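## Task

Take the blue trousers from the laundry heap and lay them on the left arm's side of the table, separated from everything else. All other garments must stay on the side where the heap lies. Nothing may end up on the floor or draped over a table edge. Dropping or tossing garments is allowed. The result must hold without the robot supporting it. Finish by releasing and moving the grippers away.

## Robot and tools

Robot: two arms, left_arm and right_arm, each a six-joint arm with a two-finger parallel gripper and a wrist camera. Bases in the scene frame: left_arm at (+0.034, +0.248, 0), right_arm at (-0.033, -0.314, 0). The left arm's half of the table is the +y side.

Scene frame: origin on the table surface midway between the arms, +x out across the table, +y toward left_arm, +z up. The arm names do not correspond to left or right in the images. All positions are metres in this frame; orientations are unit quaternions written w first (qw, qx, qy, qz). Gripper axes: fingers extend along the gripper's +z and close along its y. The reported end_effector_position is the point between the pads, roughly 1 cm short of the fingertips.

A ROW is 16 numbers, one shared list for both arms: x, y, z, qw, qx, qy, qz, opening for left_arm, followed by the same eight for right_arm. x, y, z and the quaternion are an absolute target pose in the scene frame, not an offset. Opening runs from -1 (closed) to +1 (fully open, 0.094 m). Every row must include both arms even if one should not move; to hold an arm still, repeat its whole pose and opening from the last result before it stopped, and keep sending the same quaternion each time rather than copying a drifted reading.

Tools:
- execute_actions(actions, pictures): actions is a list holding at most one item. Empty list = just read the state. {"rows": [...], "steps": n} plays 1 to 15 rows, one per 1/30 s control step (n at most 15, default 15; the final row repeats if rows are fewer than steps). {"steps": n} alone waits up to 300 steps counted from the previous result, including reply time. pictures true/false toggles images (on by default). A rejected call does nothing. A call is rejected if any target lies more than 0.6 m from that arm's last reported position along any gripper axis.
- move(target, speed): target is one 16-number row as above (absolute poses). Each gripper travels in a straight line toward its pose; both finish at the same moment, taking 0.5 to 10 s (cut off at 10 s). speed is m/s, 0.002 to 0.5, default 0.25; rotation capped at twice that in rad/s. The opening is applied when the move begins. Paths ignore obstacles and the other arm. Result adds a "move:" line: done, off_target, moving, held or fault, plus limits (paced = pose clipped; held = some steps blocked, after which the arm may jump faster), and each gripper's distance to its target.
- wait(seconds): 0 to 10 s of letting the scene run with no new command.
- zoom_image(camera, region): enlarges part of the latest image; camera one of cam_head_left, cam_head_right, cam_high, cam_left_wrist, cam_right_wrist (all 504x504); region [x0, y0, x1, y1] pixels from top-left, at most 504 by 504.
- read_manual(section): licence texts only.
- finished_scene(scene): closes the current scene by number and reports success; irreversible. Replying with no tool call also ends everything.

Motion behaviour: each step the commanded pose is clipped to 70 mm and 16 degrees from the measured pose, then damped IK tracks it, favouring position over orientation. Far targets need several actions; after an action the arm only continues to its last clipped pose, so read the result and send the remainder. Arms tend to stop a centimetre or more short, usually too low. Printed positions can be off, more so at long reach. The simulation keeps running while you think.

Result lines: the state line shows each arm's position and quaternion; grip_measured is the finger opening on the command scale (last joint value gives metres). To grip, command roughly 0.03 below grip_measured; a smaller gap grips more gently. "pose unreachable" means the clearance check altered or blocked that arm's command; HELD marks steps where a row was not sent. "Hand target" shows where the controller is currently driving each gripper. FAULT or OVER-TEMPERATURE FAULT means an arm stopped; MOTOR HOT warns from 85 °C, and at 100 °C that arm goes limp and drops.

Joint limits (rad): waist ±2.880, shoulder 0 to 3.142, elbow 0 to 3.019, wrist pitch -1.693 to 1.571, wrist yaw ±1.571, wrist roll ±2.094.

Avoid: the arms colliding or pushing on each other (can end the scene), fast contact or targets set far below a surface (hard presses), slams, slipping grips, clothes falling off or hanging over the table edge, and holding loads longer than needed. Before finishing, open the gripper and lift it clear so the trousers rest on their own.

Each tool is called after "Request:" by a JSON object that holds its "api" and its "payload", one argument or row to a line.

## Session

Request:
{"api": "execute_actions", "payload": {
  "actions": []
}}

Scene clock: 0.00 s of 6000.00 s.
left_arm: end_effector_position=(+0.5520, +0.2211, +0.4907) grip_measured=+1.000 end_effector_quat_wxyz=(+0.707, +0.010, +0.707, -0.019) | right_arm: end_effector_position=(+0.4802, -0.3211, +0.5112) grip_measured=+1.000 end_effector_quat_wxyz=(+0.719, +0.004, +0.695, -0.010)
Joint positions: left_arm=[ 0.014  1.044  1.041  0.003 -0.014 -0.013  0.094] | right_arm=[-0.009  1.032  1.064  0.002  0.011 -0.009  0.094]
Joint velocities: left_arm=[-0.005  0.005  0.007 -0.017 -0.022  0.007  0.   ] | right_arm=[ 0.015  0.005 -0.012  0.007  0.022 -0.007  0.   ]
Motor temperatures (°C, as the motors report them): left_arm=[27 29 26 25 26 26] | right_arm=[26 29 26 26 28 28]
Hand target (left_arm): +0.551, +0.221, +0.511; +0.719, +0.009, +0.694, -0.020
Hand target (right_arm): +0.478, -0.321, +0.533; +0.733, +0.004, +0.681, -0.011

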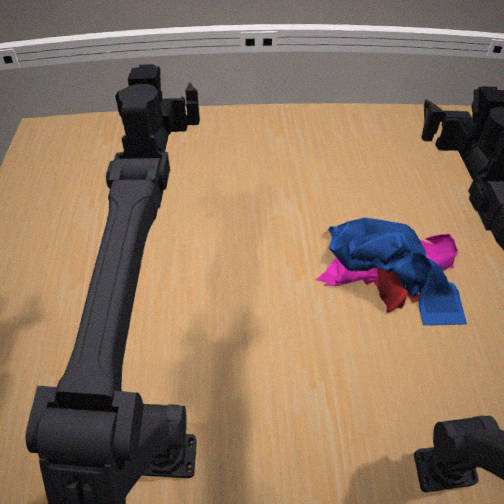

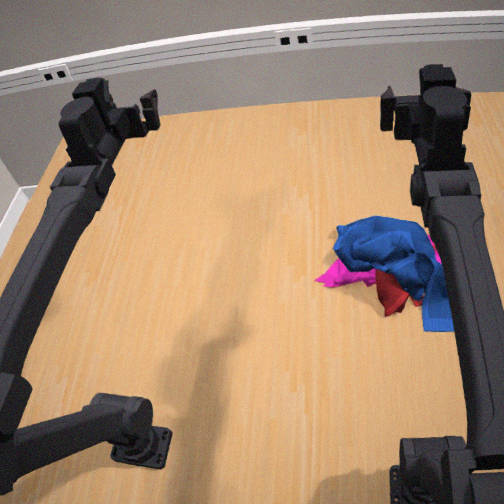

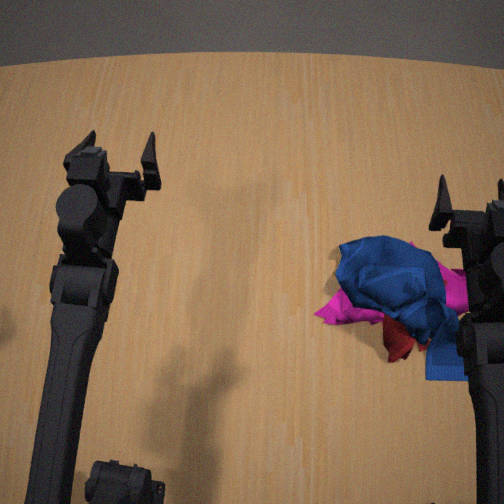

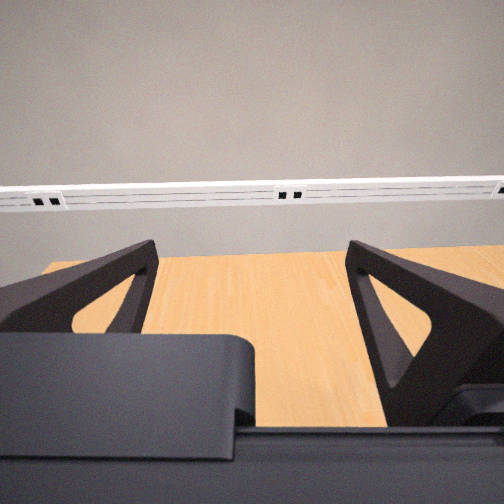

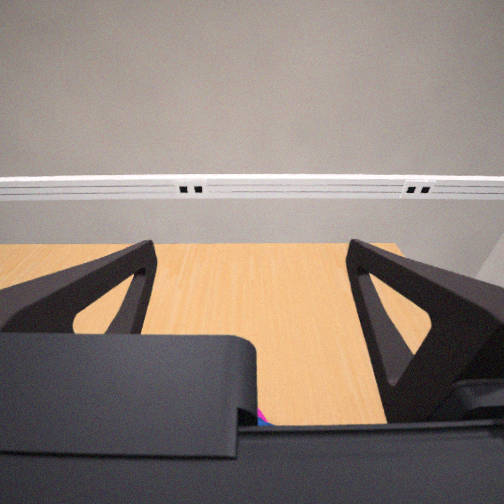

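Request:
{"api": "zoom_image", "payload": {
  "camera": "cam_head_left",
  "region": [290, 190, 490, 350]
}}

Request:
{"api": "zoom_image", "payload": {
  "camera": "cam_high",
  "region": [290, 210, 504, 400]
}}

Region (290, 190, 490, 350) of cam_head_left's 504x504 image, scaled by 2.520, with more detail than that image has; it fills the top 403 rows of this view, and the rest is white.

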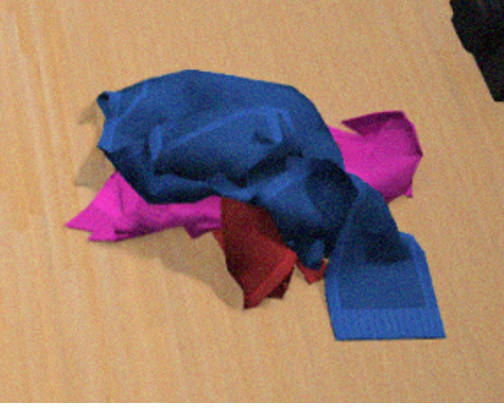

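Region (290, 210, 504, 400) of cam_high's 504x504 image, scaled by 2.355, with more detail than that image has; it fills the top 447 rows of this view, and the rest is white.

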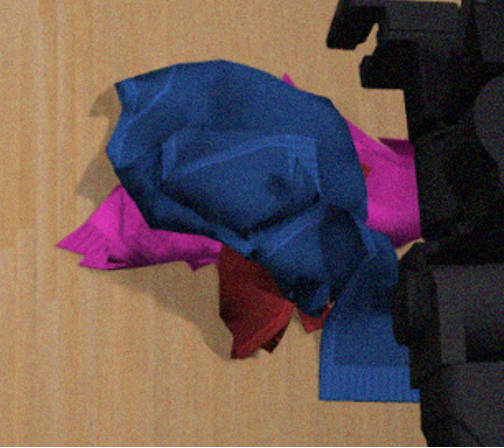

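Request:
{"api": "move", "payload": {
  "target": [0.26,0.64,0.45,0.612,-0.354,0.612,0.354,1, 0.36,-0.28,0.30,0.309,0,0.951,0,1],
  "speed": 0.3
}}

Scene clock: 60.43 s of 6000.00 s.
left_arm: end_effector_position=(+0.2543, +0.6323, +0.4347) grip_measured=+1.000 end_effector_quat_wxyz=(+0.608, -0.362, +0.617, +0.345) | right_arm: end_effector_position=(+0.3689, -0.2827, +0.2944) grip_measured=+1.000 end_effector_quat_wxyz=(+0.312, -0.009, +0.950, -0.003)
Joint positions: left_arm=[ 1.126  0.827  0.789  0.015  0.011 -0.013  0.094] | right_arm=[ 0.106  1.005  1.02  -0.954  0.063  0.066  0.094]
Joint velocities: left_arm=[-0.005 -0.005  0.002  0.002  0.007 -0.007  0.   ] | right_arm=[ 0.005 -0.015 -0.027 -0.012  0.007 -0.022  0.   ]
Motor temperatures (°C, as the motors report them): left_arm=[27 29 34 26 26 26] | right_arm=[26 29 36 27 28 28]
Hand target (left_arm): +0.252, +0.633, +0.450; +0.617, -0.354, +0.607, +0.354
Hand target (right_arm): +0.368, -0.279, +0.296; +0.310, -0.006, +0.951, +0.001
Off the commanded pose (left_arm): 0.018 m, 2 deg.
Off the commanded pose (right_arm): 0.011 m, 1 deg.
After step 90, 55.17 s passed at rest.
move: off_target (left_arm, right_arm)

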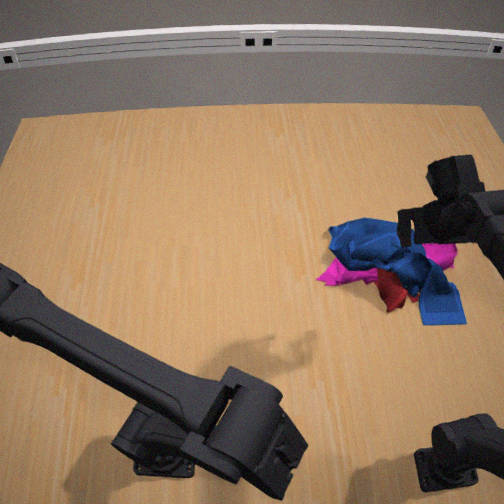

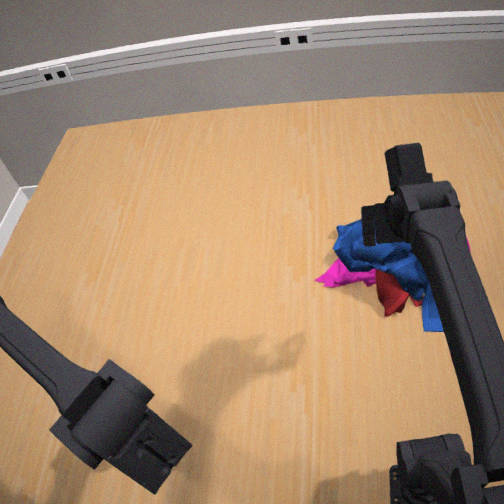

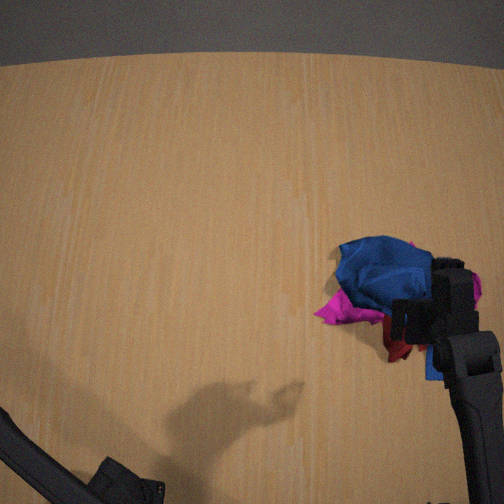

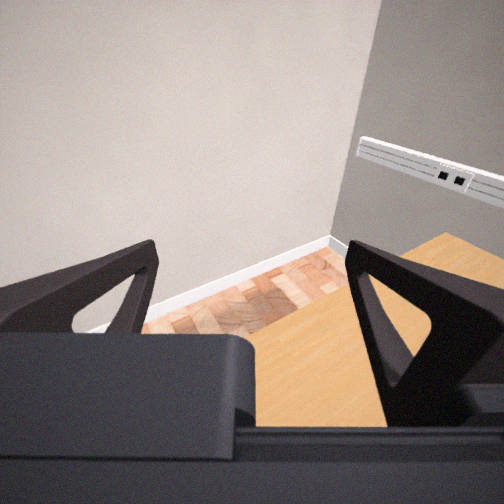

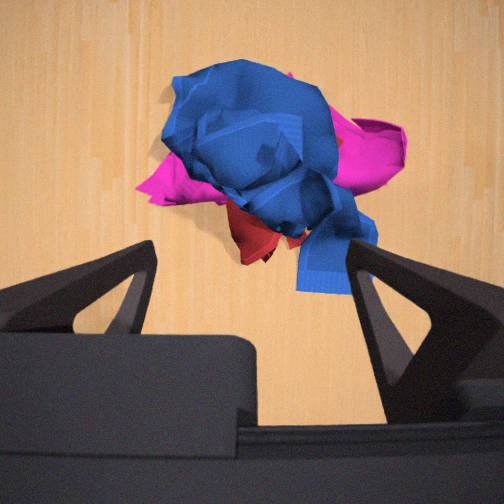

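Request:
{"api": "zoom_image", "payload": {
  "camera": "cam_right_wrist",
  "region": [120, 40, 420, 310]
}}

Region (120, 40, 420, 310) of cam_right_wrist's 504x504 image, scaled by 1.680, with more detail than that image has; it fills the top 454 rows of this view, and the rest is white.

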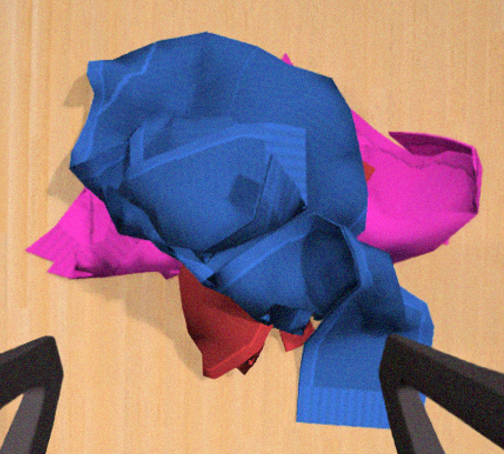

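Request:
{"api": "move", "payload": {
  "target": [0.26,0.64,0.45,0.612,-0.354,0.612,0.354,1, 0.53,-0.275,0.17,0,-0.64,0.768,0,0.2],
  "speed": 0.3
}}

Scene clock: 88.77 s of 6000.00 s.
left_arm: end_effector_position=(+0.2556, +0.6360, +0.4294) grip_measured=+1.000 end_effector_quat_wxyz=(+0.603, -0.365, +0.620, +0.344) | right_arm: end_effector_position=(+0.5221, -0.2806, +0.1525) grip_measured=+0.203 end_effector_quat_wxyz=(-0.012, -0.634, +0.773, +0.011)
Joint positions: left_arm=[ 1.126  0.84   0.789  0.015  0.007 -0.013  0.094] | right_arm=[ 0.06   1.847  1.641 -1.397 -0.004 -1.314  0.057]
Joint velocities: left_arm=[-0.024 -0.015 -0.002  0.002 -0.037  0.022  0.   ] | right_arm=[-0.005  0.005 -0.007 -0.002 -0.007 -0.051  0.   ]
Motor temperatures (°C, as the motors report them): left_arm=[27 29 35 26 26 26] | right_arm=[26 29 36 26 28 28]
Hand target (left_arm): +0.259, +0.639, +0.450; +0.612, -0.354, +0.612, +0.354
Hand target (right_arm): +0.533, -0.276, +0.169; +0.001, -0.643, +0.766, +0.001
Off the commanded pose (left_arm): 0.021 m, 2 deg.
Off the commanded pose (right_arm): 0.020 m, 2 deg.
After step 90, 22.23 s passed at rest.
move: off_target (left_arm, right_arm)

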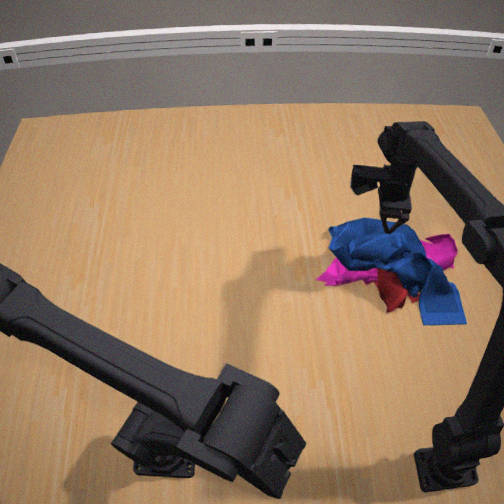

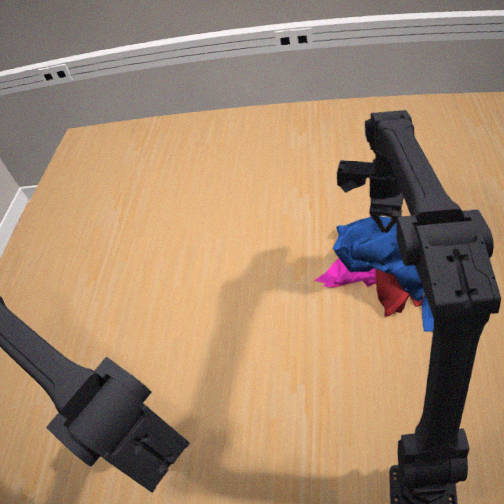

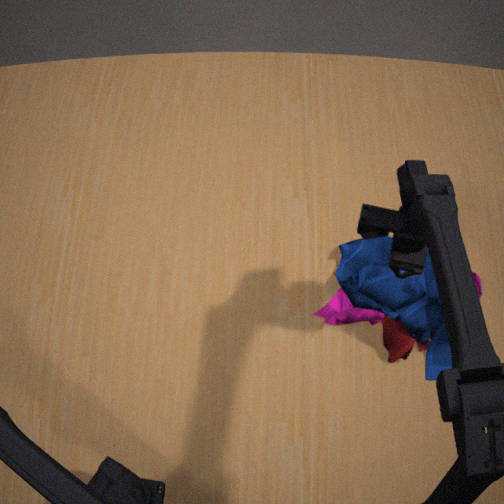

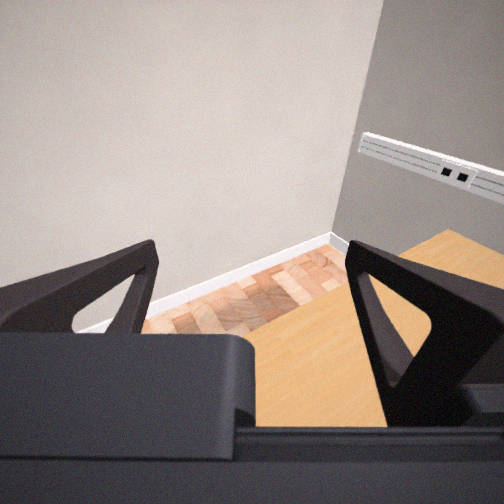

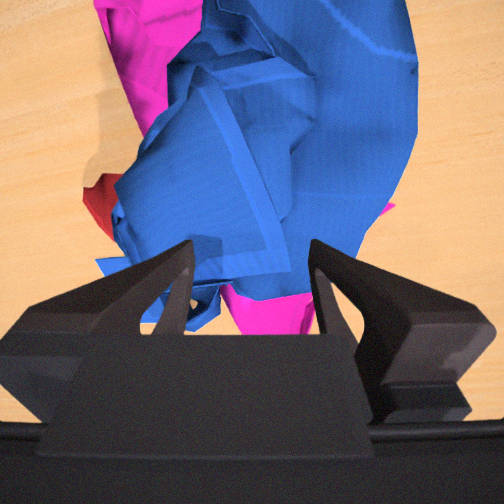

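Request:
{"api": "move", "payload": {
  "target": [0.26,0.64,0.45,0.612,-0.354,0.612,0.354,1, 0.53,-0.275,0.095,0,-0.64,0.768,0,0.2],
  "speed": 0.15
}}

Scene clock: 98.07 s of 6000.00 s.
left_arm: end_effector_position=(+0.2556, +0.6360, +0.4294) grip_measured=+1.000 end_effector_quat_wxyz=(+0.603, -0.365, +0.620, +0.344) | right_arm: end_effector_position=(+0.5260, -0.2806, +0.0913) grip_measured=+0.203 end_effector_quat_wxyz=(-0.009, -0.635, +0.772, +0.008)
Joint positions: left_arm=[ 1.126  0.84   0.789  0.015  0.007 -0.013  0.094] | right_arm=[ 0.06   1.896  1.546 -1.245 -0.003 -1.317  0.057]
Joint velocities: left_arm=[-0.005 -0.015 -0.007 -0.012  0.081 -0.037  0.   ] | right_arm=[-0.005 -0.005  0.002  0.002 -0.022 -0.022 -0.   ]
Motor temperatures (°C, as the motors report them): left_arm=[27 29 35 26 26 26] | right_arm=[26 30 36 26 28 28]
Hand target (left_arm): +0.259, +0.639, +0.450; +0.612, -0.354, +0.612, +0.354
Hand target (right_arm): +0.532, -0.275, +0.095; +0.000, -0.640, +0.768, -0.000
Off the commanded pose (left_arm): 0.021 m, 2 deg.
Off the commanded pose (right_arm): 0.008 m, 2 deg.
After step 90, 5.47 s passed at rest.
move: off_target (left_arm)

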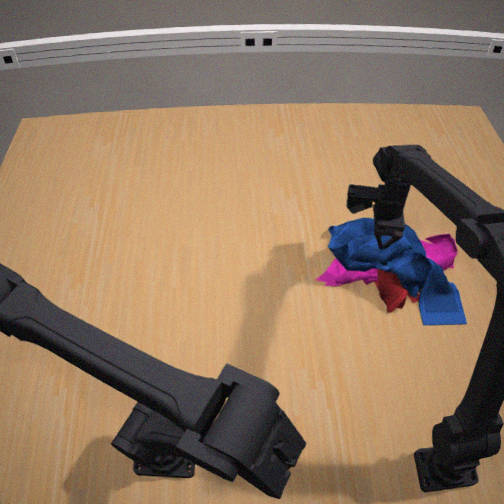

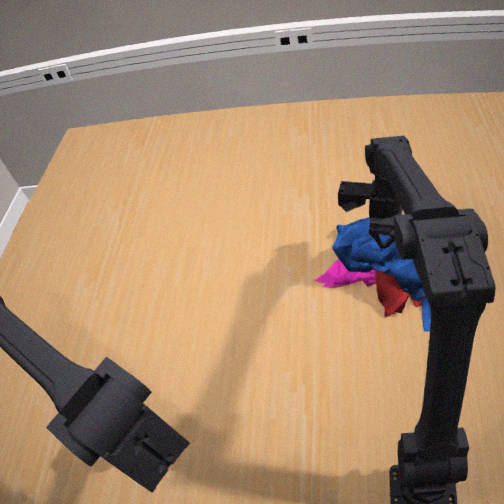

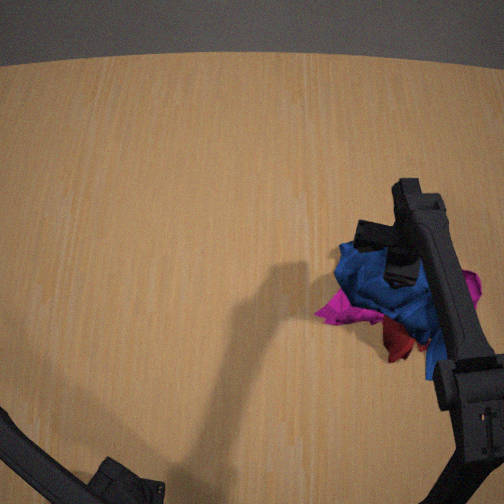

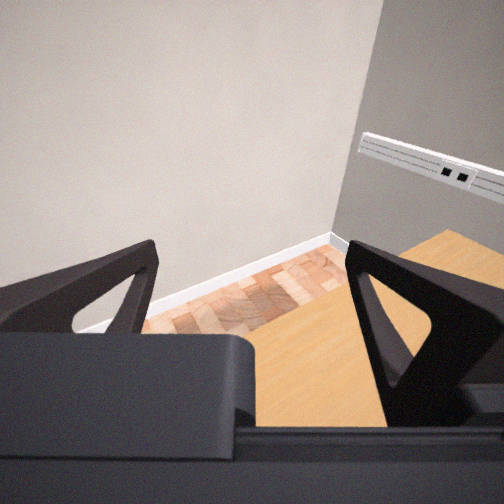

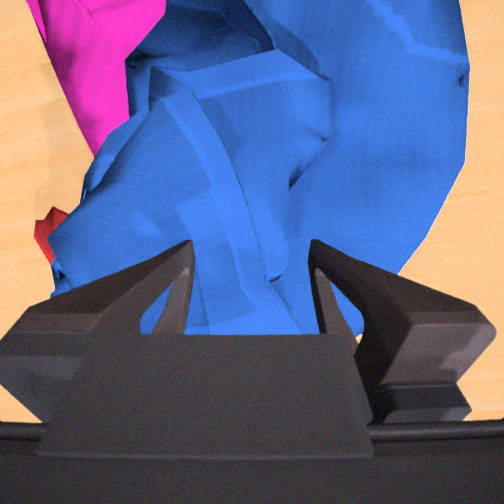

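Request:
{"api": "move", "payload": {
  "target": [0.26,0.64,0.45,0.612,-0.354,0.612,0.354,1, 0.53,-0.275,0.065,0,-0.64,0.768,0,0.2],
  "speed": 0.1
}}

Scene clock: 102.97 s of 6000.00 s.
left_arm: end_effector_position=(+0.2556, +0.6360, +0.4294) grip_measured=+1.000 end_effector_quat_wxyz=(+0.603, -0.365, +0.620, +0.344) | right_arm: end_effector_position=(+0.5287, -0.2790, +0.0730) grip_measured=+0.203 end_effector_quat_wxyz=(+0.001, -0.636, +0.772, +0.001)
Joint positions: left_arm=[ 1.126  0.84   0.789  0.015  0.007 -0.013  0.094] | right_arm=[ 0.062  1.905  1.51  -1.174 -0.003 -1.317  0.057]
Joint velocities: left_arm=[ 0.005  0.005 -0.007  0.012  0.007 -0.037  0.   ] | right_arm=[-0.005  0.005 -0.012  0.002  0.066  0.066 -0.   ]
Motor temperatures (°C, as the motors report them): left_arm=[27 29 36 26 26 26] | right_arm=[26 31 36 26 28 28]
Hand target (left_arm): +0.259, +0.639, +0.450; +0.612, -0.354, +0.612, +0.354
Hand target (right_arm): +0.531, -0.275, +0.065; +0.000, -0.640, +0.768, -0.000
Off the commanded pose (left_arm): 0.021 m, 2 deg.
Off the commanded pose (right_arm): 0.009 m, 1 deg.
After step 90, 1.10 s passed at rest.
move: off_target (left_arm)

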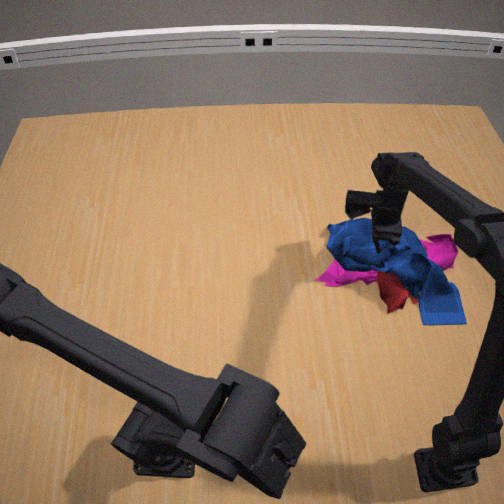

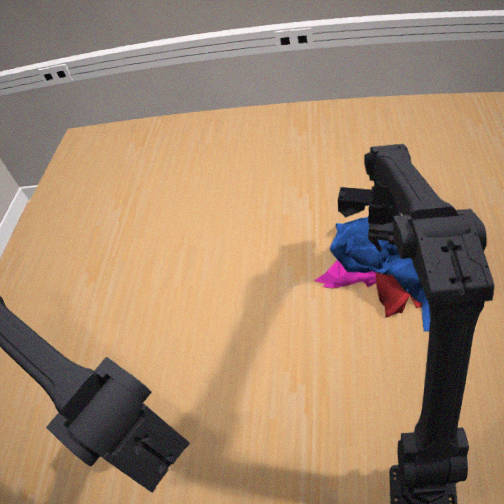

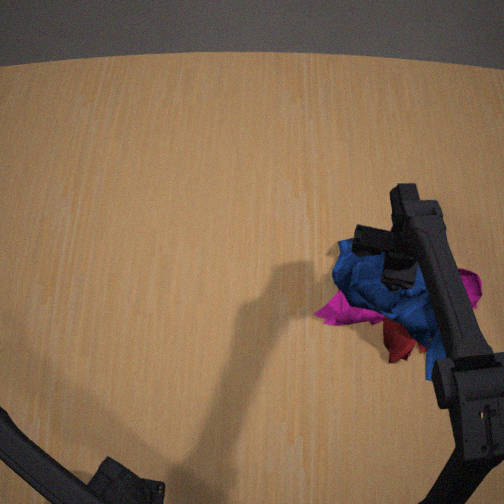

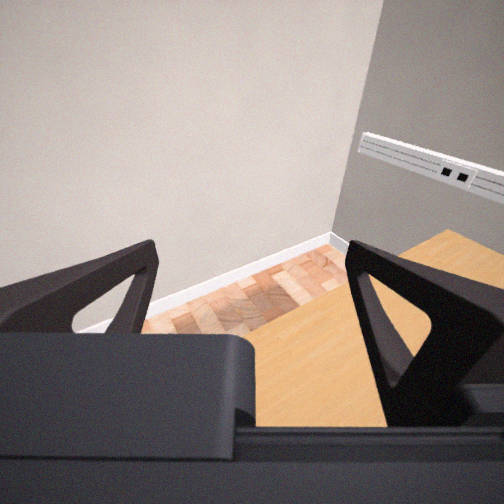

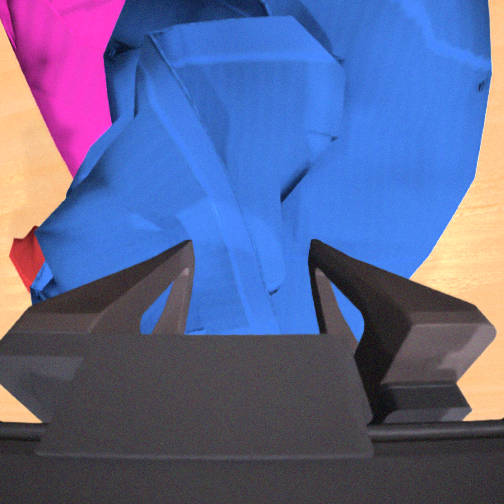

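Request:
{"api": "move", "payload": {
  "target": [0.26,0.64,0.45,0.612,-0.354,0.612,0.354,1, 0.53,-0.275,0.06,0,-0.64,0.768,0,-1],
  "speed": 0.05
}}

Scene clock: 107.57 s of 6000.00 s.
left_arm: end_effector_position=(+0.2556, +0.6360, +0.4294) grip_measured=+1.000 end_effector_quat_wxyz=(+0.603, -0.365, +0.620, +0.344) | right_arm: end_effector_position=(+0.5280, -0.2788, +0.0697) grip_measured=-0.966 end_effector_quat_wxyz=(+0.002, -0.636, +0.772, +0.000)
Joint positions: left_arm=[ 1.126  0.84   0.789  0.015  0.007 -0.013  0.094] | right_arm=[ 0.063  1.906  1.502 -1.165 -0.003 -1.317  0.002]
Joint velocities: left_arm=[ 0.005 -0.005 -0.012 -0.007 -0.007  0.022  0.   ] | right_arm=[ 0.005  0.005 -0.012  0.002  0.022  0.051  0.   ]
Motor temperatures (°C, as the motors report them): left_arm=[27 29 36 26 26 26] | right_arm=[26 31 35 26 28 28]
Hand target (left_arm): +0.259, +0.639, +0.450; +0.612, -0.354, +0.612, +0.354
Hand target (right_arm): +0.530, -0.275, +0.060; -0.000, -0.640, +0.768, +0.000
Off the commanded pose (left_arm): 0.021 m, 2 deg.
Off the commanded pose (right_arm): 0.011 m, 1 deg.
After step 90, 0.90 s passed at rest.
move: off_target (left_arm, right_arm)

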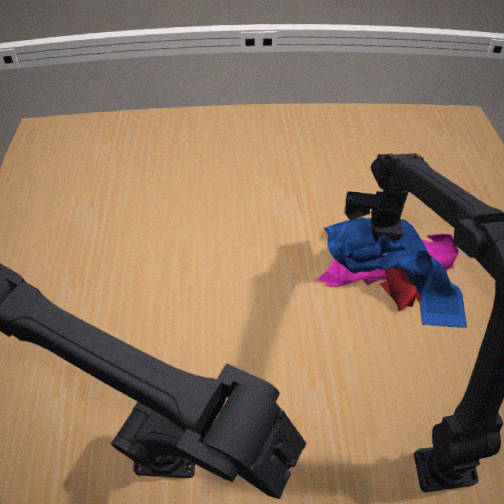

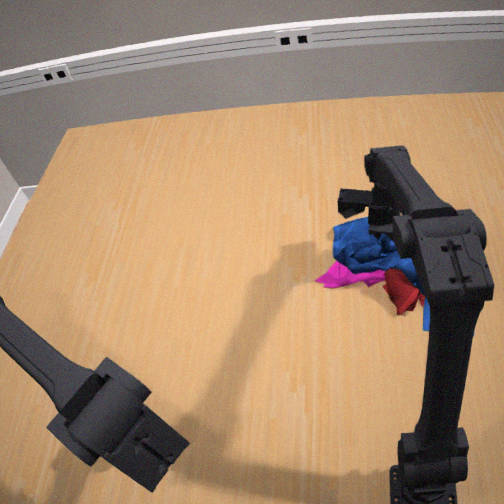

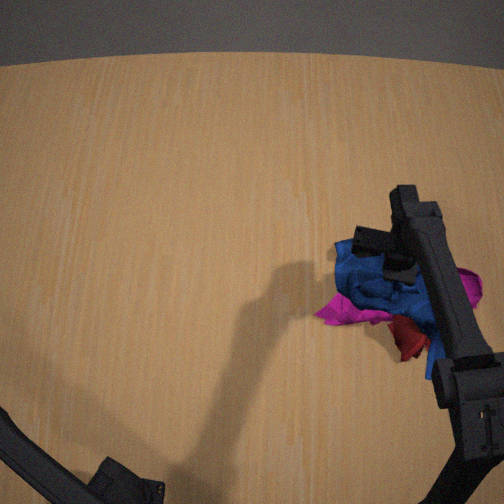

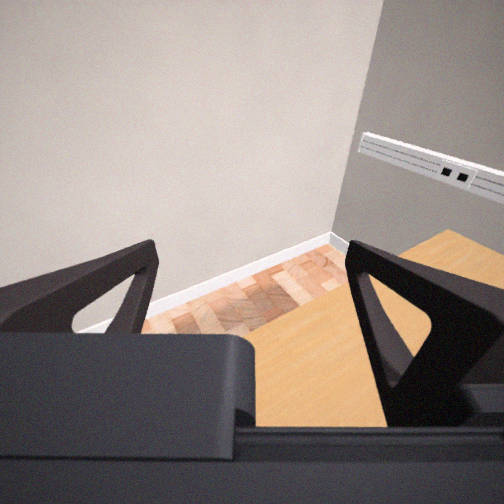

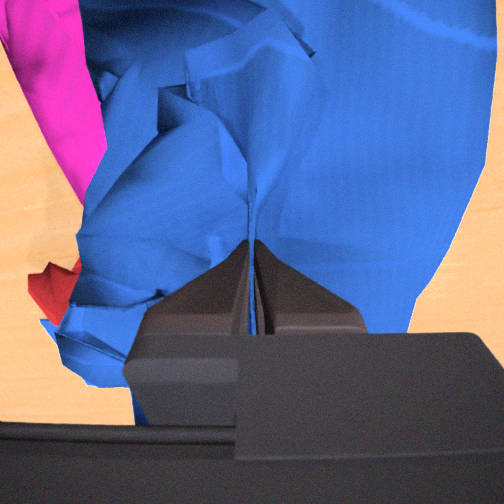

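Request:
{"api": "move", "payload": {
  "target": [0.26,0.64,0.45,0.612,-0.354,0.612,0.354,1, 0.50,-0.275,0.30,0,-0.64,0.768,0,-1],
  "speed": 0.15
}}

Scene clock: 119.73 s of 6000.00 s.
left_arm: end_effector_position=(+0.2556, +0.6360, +0.4294) grip_measured=+1.000 end_effector_quat_wxyz=(+0.603, -0.365, +0.620, +0.344) | right_arm: end_effector_position=(+0.4884, -0.2805, +0.2785) grip_measured=-0.968 end_effector_quat_wxyz=(-0.010, -0.637, +0.771, +0.009)
Joint positions: left_arm=[ 1.126  0.84   0.789  0.015  0.007 -0.013  0.094] | right_arm=[ 0.064  1.729  1.809 -1.678 -0.003 -1.317  0.002]
Joint velocities: left_arm=[ 0.005 -0.005 -0.017 -0.002 -0.037  0.022  0.   ] | right_arm=[ 0.005 -0.015 -0.007  0.002  0.022 -0.051 -0.   ]
Motor temperatures (°C, as the motors report them): left_arm=[27 29 37 26 26 26] | right_arm=[26 32 34 26 28 28]
Hand target (left_arm): +0.259, +0.639, +0.450; +0.612, -0.354, +0.612, +0.354
Hand target (right_arm): +0.492, -0.275, +0.300; +0.005, -0.640, +0.768, -0.004
Off the commanded pose (left_arm): 0.021 m, 2 deg.
Off the commanded pose (right_arm): 0.025 m, 2 deg.
joint sent to its limit (right arm) — the command would take joint 4 (wrist pitch) past its lower limit, so that joint was sent only as far as its limit.
After step 90, 7.17 s passed at rest.
move: off_target (left_arm, right_arm)

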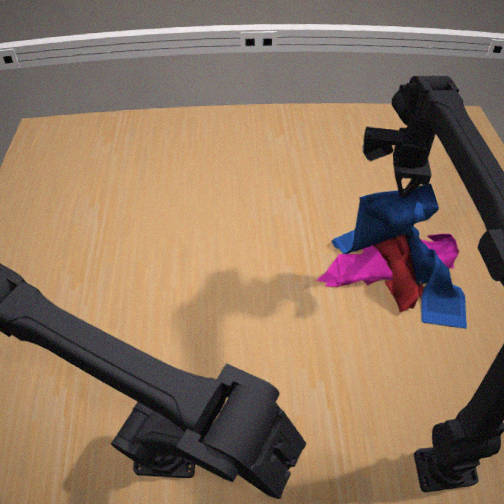

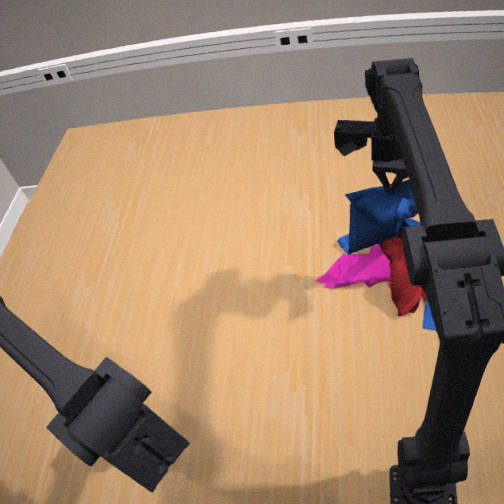

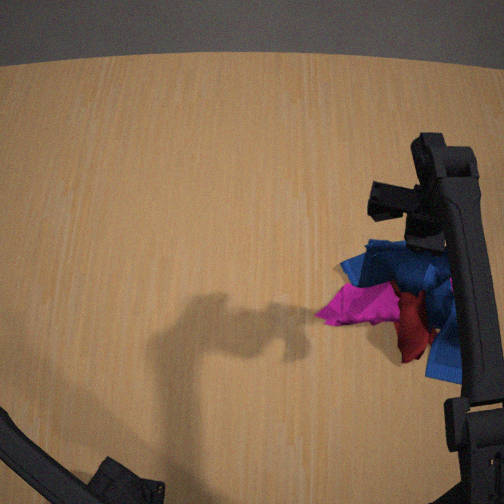

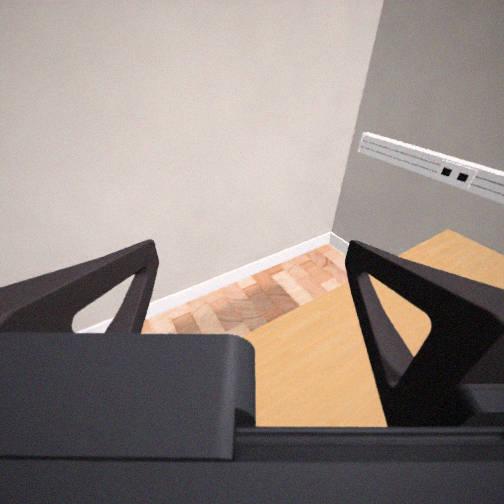

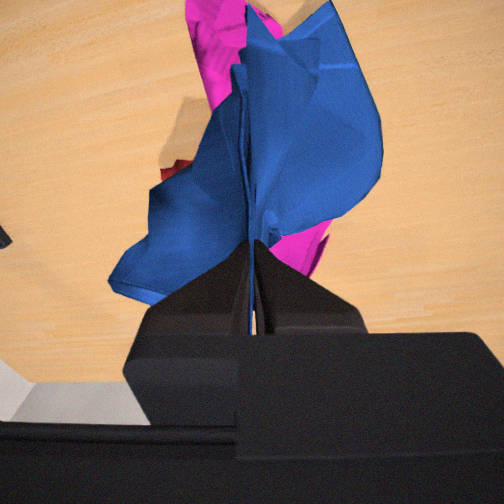

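Request:
{"api": "move", "payload": {
  "target": [0.26,0.64,0.45,0.612,-0.354,0.612,0.354,1, 0.50,-0.25,0.52,0.263,-0.601,0.722,-0.219,-1],
  "speed": 0.15
}}

Scene clock: 128.57 s of 6000.00 s.
left_arm: end_effector_position=(+0.2556, +0.6360, +0.4294) grip_measured=+1.000 end_effector_quat_wxyz=(+0.603, -0.365, +0.620, +0.344) | right_arm: end_effector_position=(+0.4911, -0.2557, +0.4906) grip_measured=-0.968 end_effector_quat_wxyz=(+0.228, -0.610, +0.732, -0.202)
Joint positions: left_arm=[ 1.126  0.84   0.789  0.015  0.007 -0.013  0.094] | right_arm=[ 0.144  1.461  1.942 -1.439  0.101 -1.278  0.002]
Joint velocities: left_arm=[-0.005 -0.005 -0.002 -0.022  0.022  0.007  0.   ] | right_arm=[ 0.005 -0.005  0.027  0.007  0.022 -0.066 -0.001]
Motor temperatures (°C, as the motors report them): left_arm=[27 29 37 26 26 26] | right_arm=[26 32 36 26 28 28]
Hand target (left_arm): +0.259, +0.639, +0.450; +0.612, -0.354, +0.612, +0.354
Hand target (right_arm): +0.491, -0.251, +0.522; +0.262, -0.598, +0.725, -0.220
Off the commanded pose (left_arm): 0.021 m, 2 deg.
Off the commanded pose (right_arm): 0.031 m, 5 deg.
move: off_target (left_arm, right_arm)

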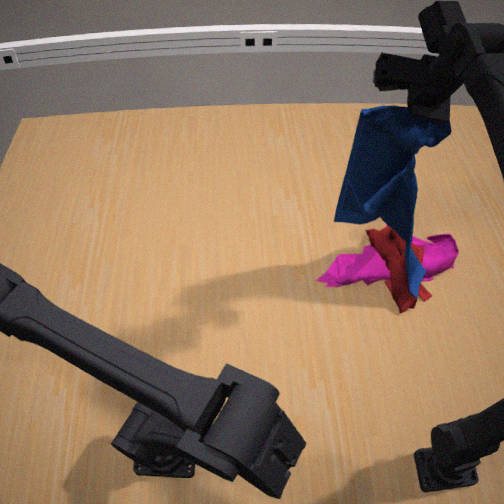

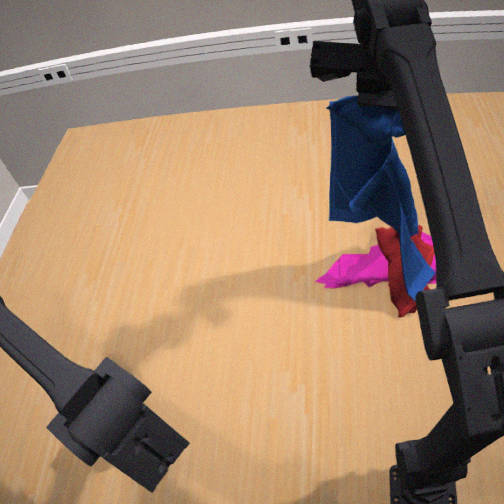

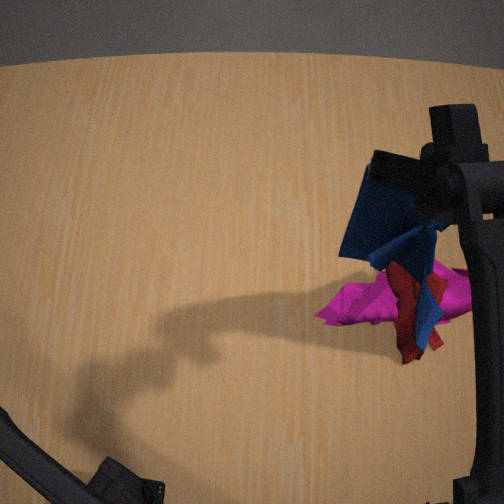

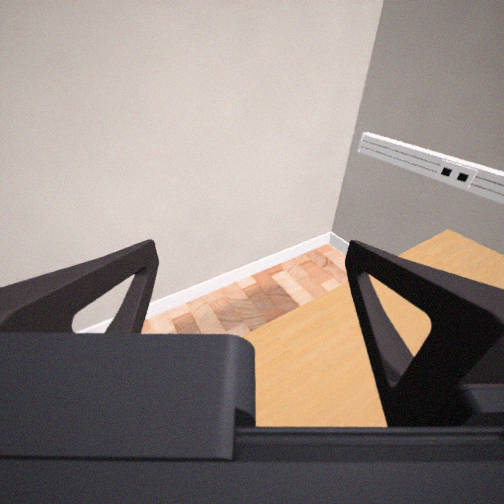

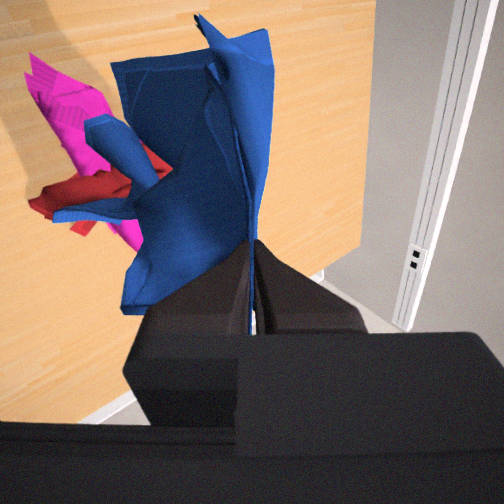

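Request:
{"api": "move", "payload": {
  "target": [0.26,0.64,0.45,0.612,-0.354,0.612,0.354,1, 0.50,-0.20,0.64,0.384,-0.554,0.665,-0.32,-1],
  "speed": 0.12
}}

Scene clock: 135.70 s of 6000.00 s.
left_arm: end_effector_position=(+0.2556, +0.6360, +0.4294) grip_measured=+1.000 end_effector_quat_wxyz=(+0.603, -0.365, +0.620, +0.344) | right_arm: end_effector_position=(+0.4969, -0.2054, +0.6122) grip_measured=-0.967 end_effector_quat_wxyz=(+0.354, -0.568, +0.675, -0.310)
Joint positions: left_arm=[ 1.126  0.84   0.789  0.015  0.007 -0.013  0.094] | right_arm=[ 0.281  1.446  2.112 -1.279  0.247 -1.248  0.002]
Joint velocities: left_arm=[-0.005 -0.005 -0.002  0.007 -0.037  0.022  0.   ] | right_arm=[-0.005 -0.005 -0.007 -0.007  0.007  0.037  0.   ]
Motor temperatures (°C, as the motors report them): left_arm=[27 29 37 26 26 26] | right_arm=[26 32 37 26 28 28]
Hand target (left_arm): +0.259, +0.639, +0.450; +0.612, -0.354, +0.612, +0.354
Hand target (right_arm): +0.494, -0.203, +0.640; +0.385, -0.551, +0.668, -0.319
Off the commanded pose (left_arm): 0.021 m, 2 deg.
Off the commanded pose (right_arm): 0.028 m, 4 deg.
move: off_target (left_arm, right_arm)

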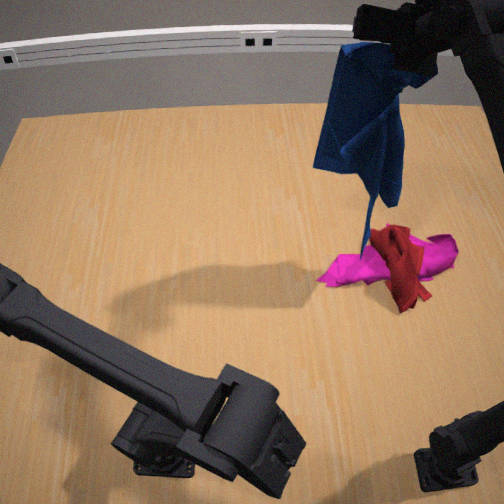

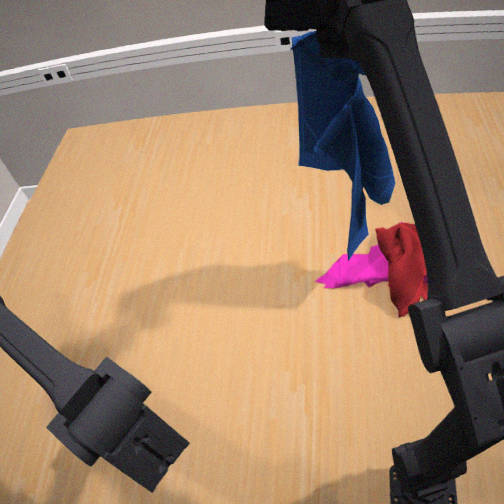

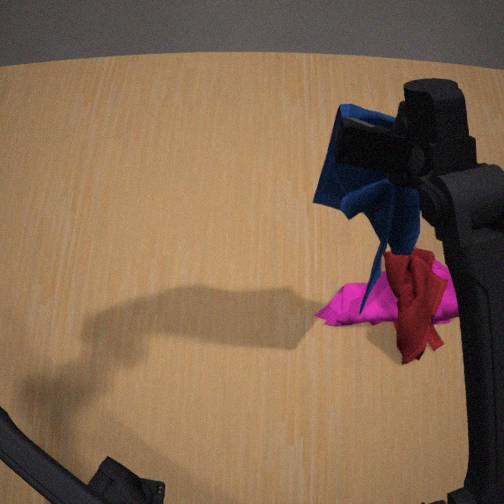

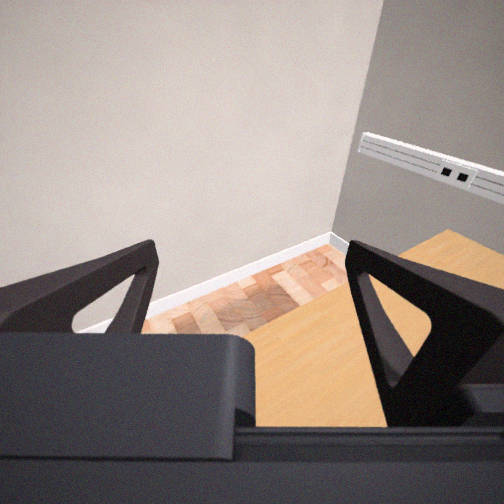

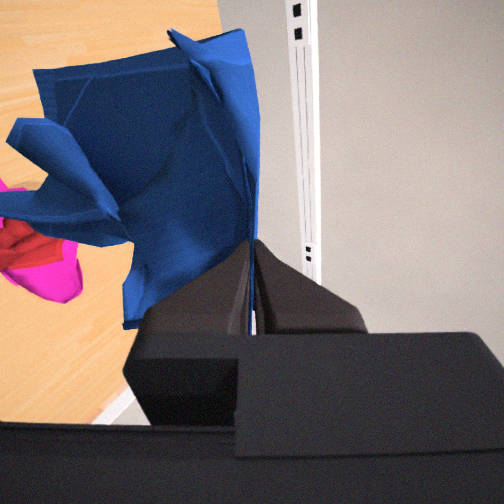

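Request:
{"api": "move", "payload": {
  "target": [0.26,0.64,0.45,0.612,-0.354,0.612,0.354,1, 0.47,0.23,0.60,0.457,-0.716,0.486,-0.202,-1],
  "speed": 0.2
}}

Scene clock: 153.17 s of 6000.00 s.
left_arm: end_effector_position=(+0.2556, +0.6360, +0.4294) grip_measured=+1.000 end_effector_quat_wxyz=(+0.603, -0.365, +0.620, +0.344) | right_arm: end_effector_position=(+0.4822, +0.2333, +0.5688) grip_measured=-0.967 end_effector_quat_wxyz=(-0.464, +0.713, -0.488, +0.195)
Joint positions: left_arm=[ 1.126  0.84   0.789  0.015  0.007 -0.013  0.094] | right_arm=[ 0.876  2.111  2.9   -1.324  0.263 -1.215  0.002]
Joint velocities: left_arm=[-0.005  0.005 -0.022 -0.012 -0.051 -0.022  0.   ] | right_arm=[-0.005 -0.005  0.042 -0.002 -0.066 -0.081 -0.   ]
Motor temperatures (°C, as the motors report them): left_arm=[27 29 38 26 26 26] | right_arm=[26 31 39 27 28 28]
Hand target (left_arm): +0.259, +0.639, +0.450; +0.612, -0.354, +0.612, +0.354
Hand target (right_arm): +0.475, +0.224, +0.601; -0.491, +0.700, -0.478, +0.201
Off the commanded pose (left_arm): 0.021 m, 2 deg.
Off the commanded pose (right_arm): 0.034 m, 1 deg.
elbow stopped short (right arm): the move would have taken joint 3 (elbow) straighter than the controller allows; a more bent joint 3 avoids this.
move: off_target (left_arm, right_arm)

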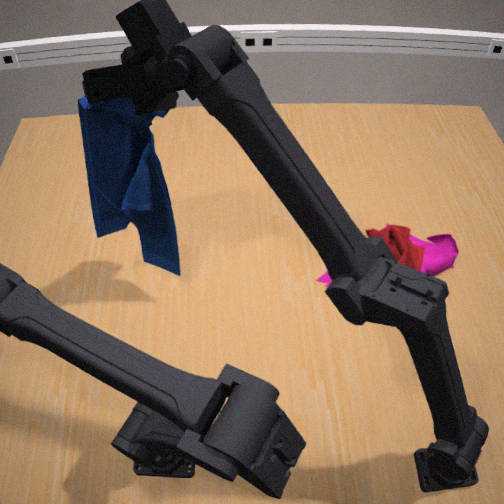

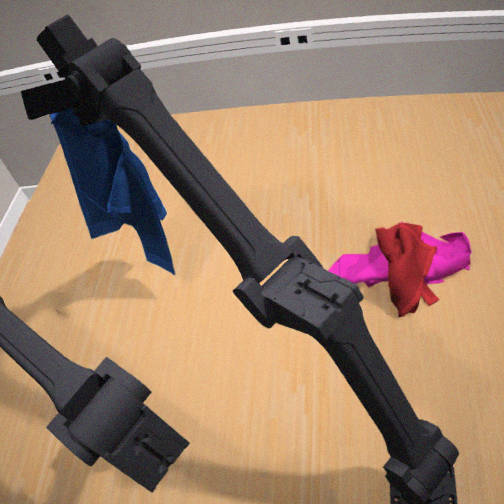

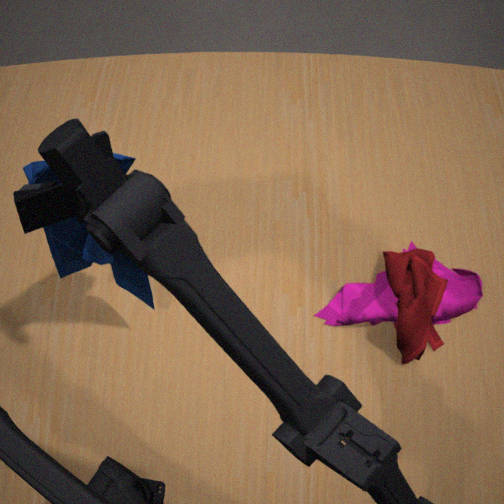

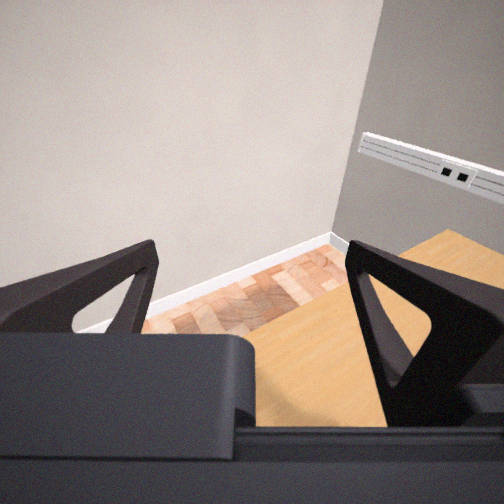

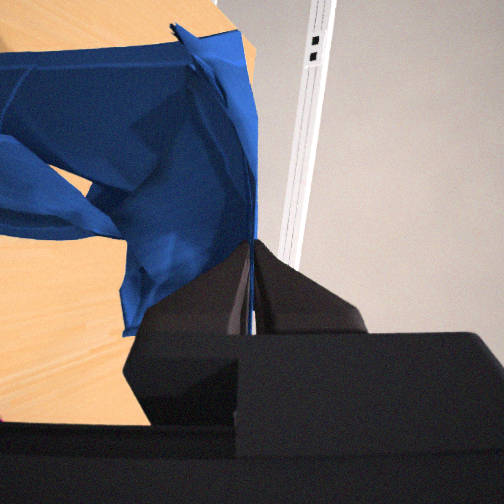

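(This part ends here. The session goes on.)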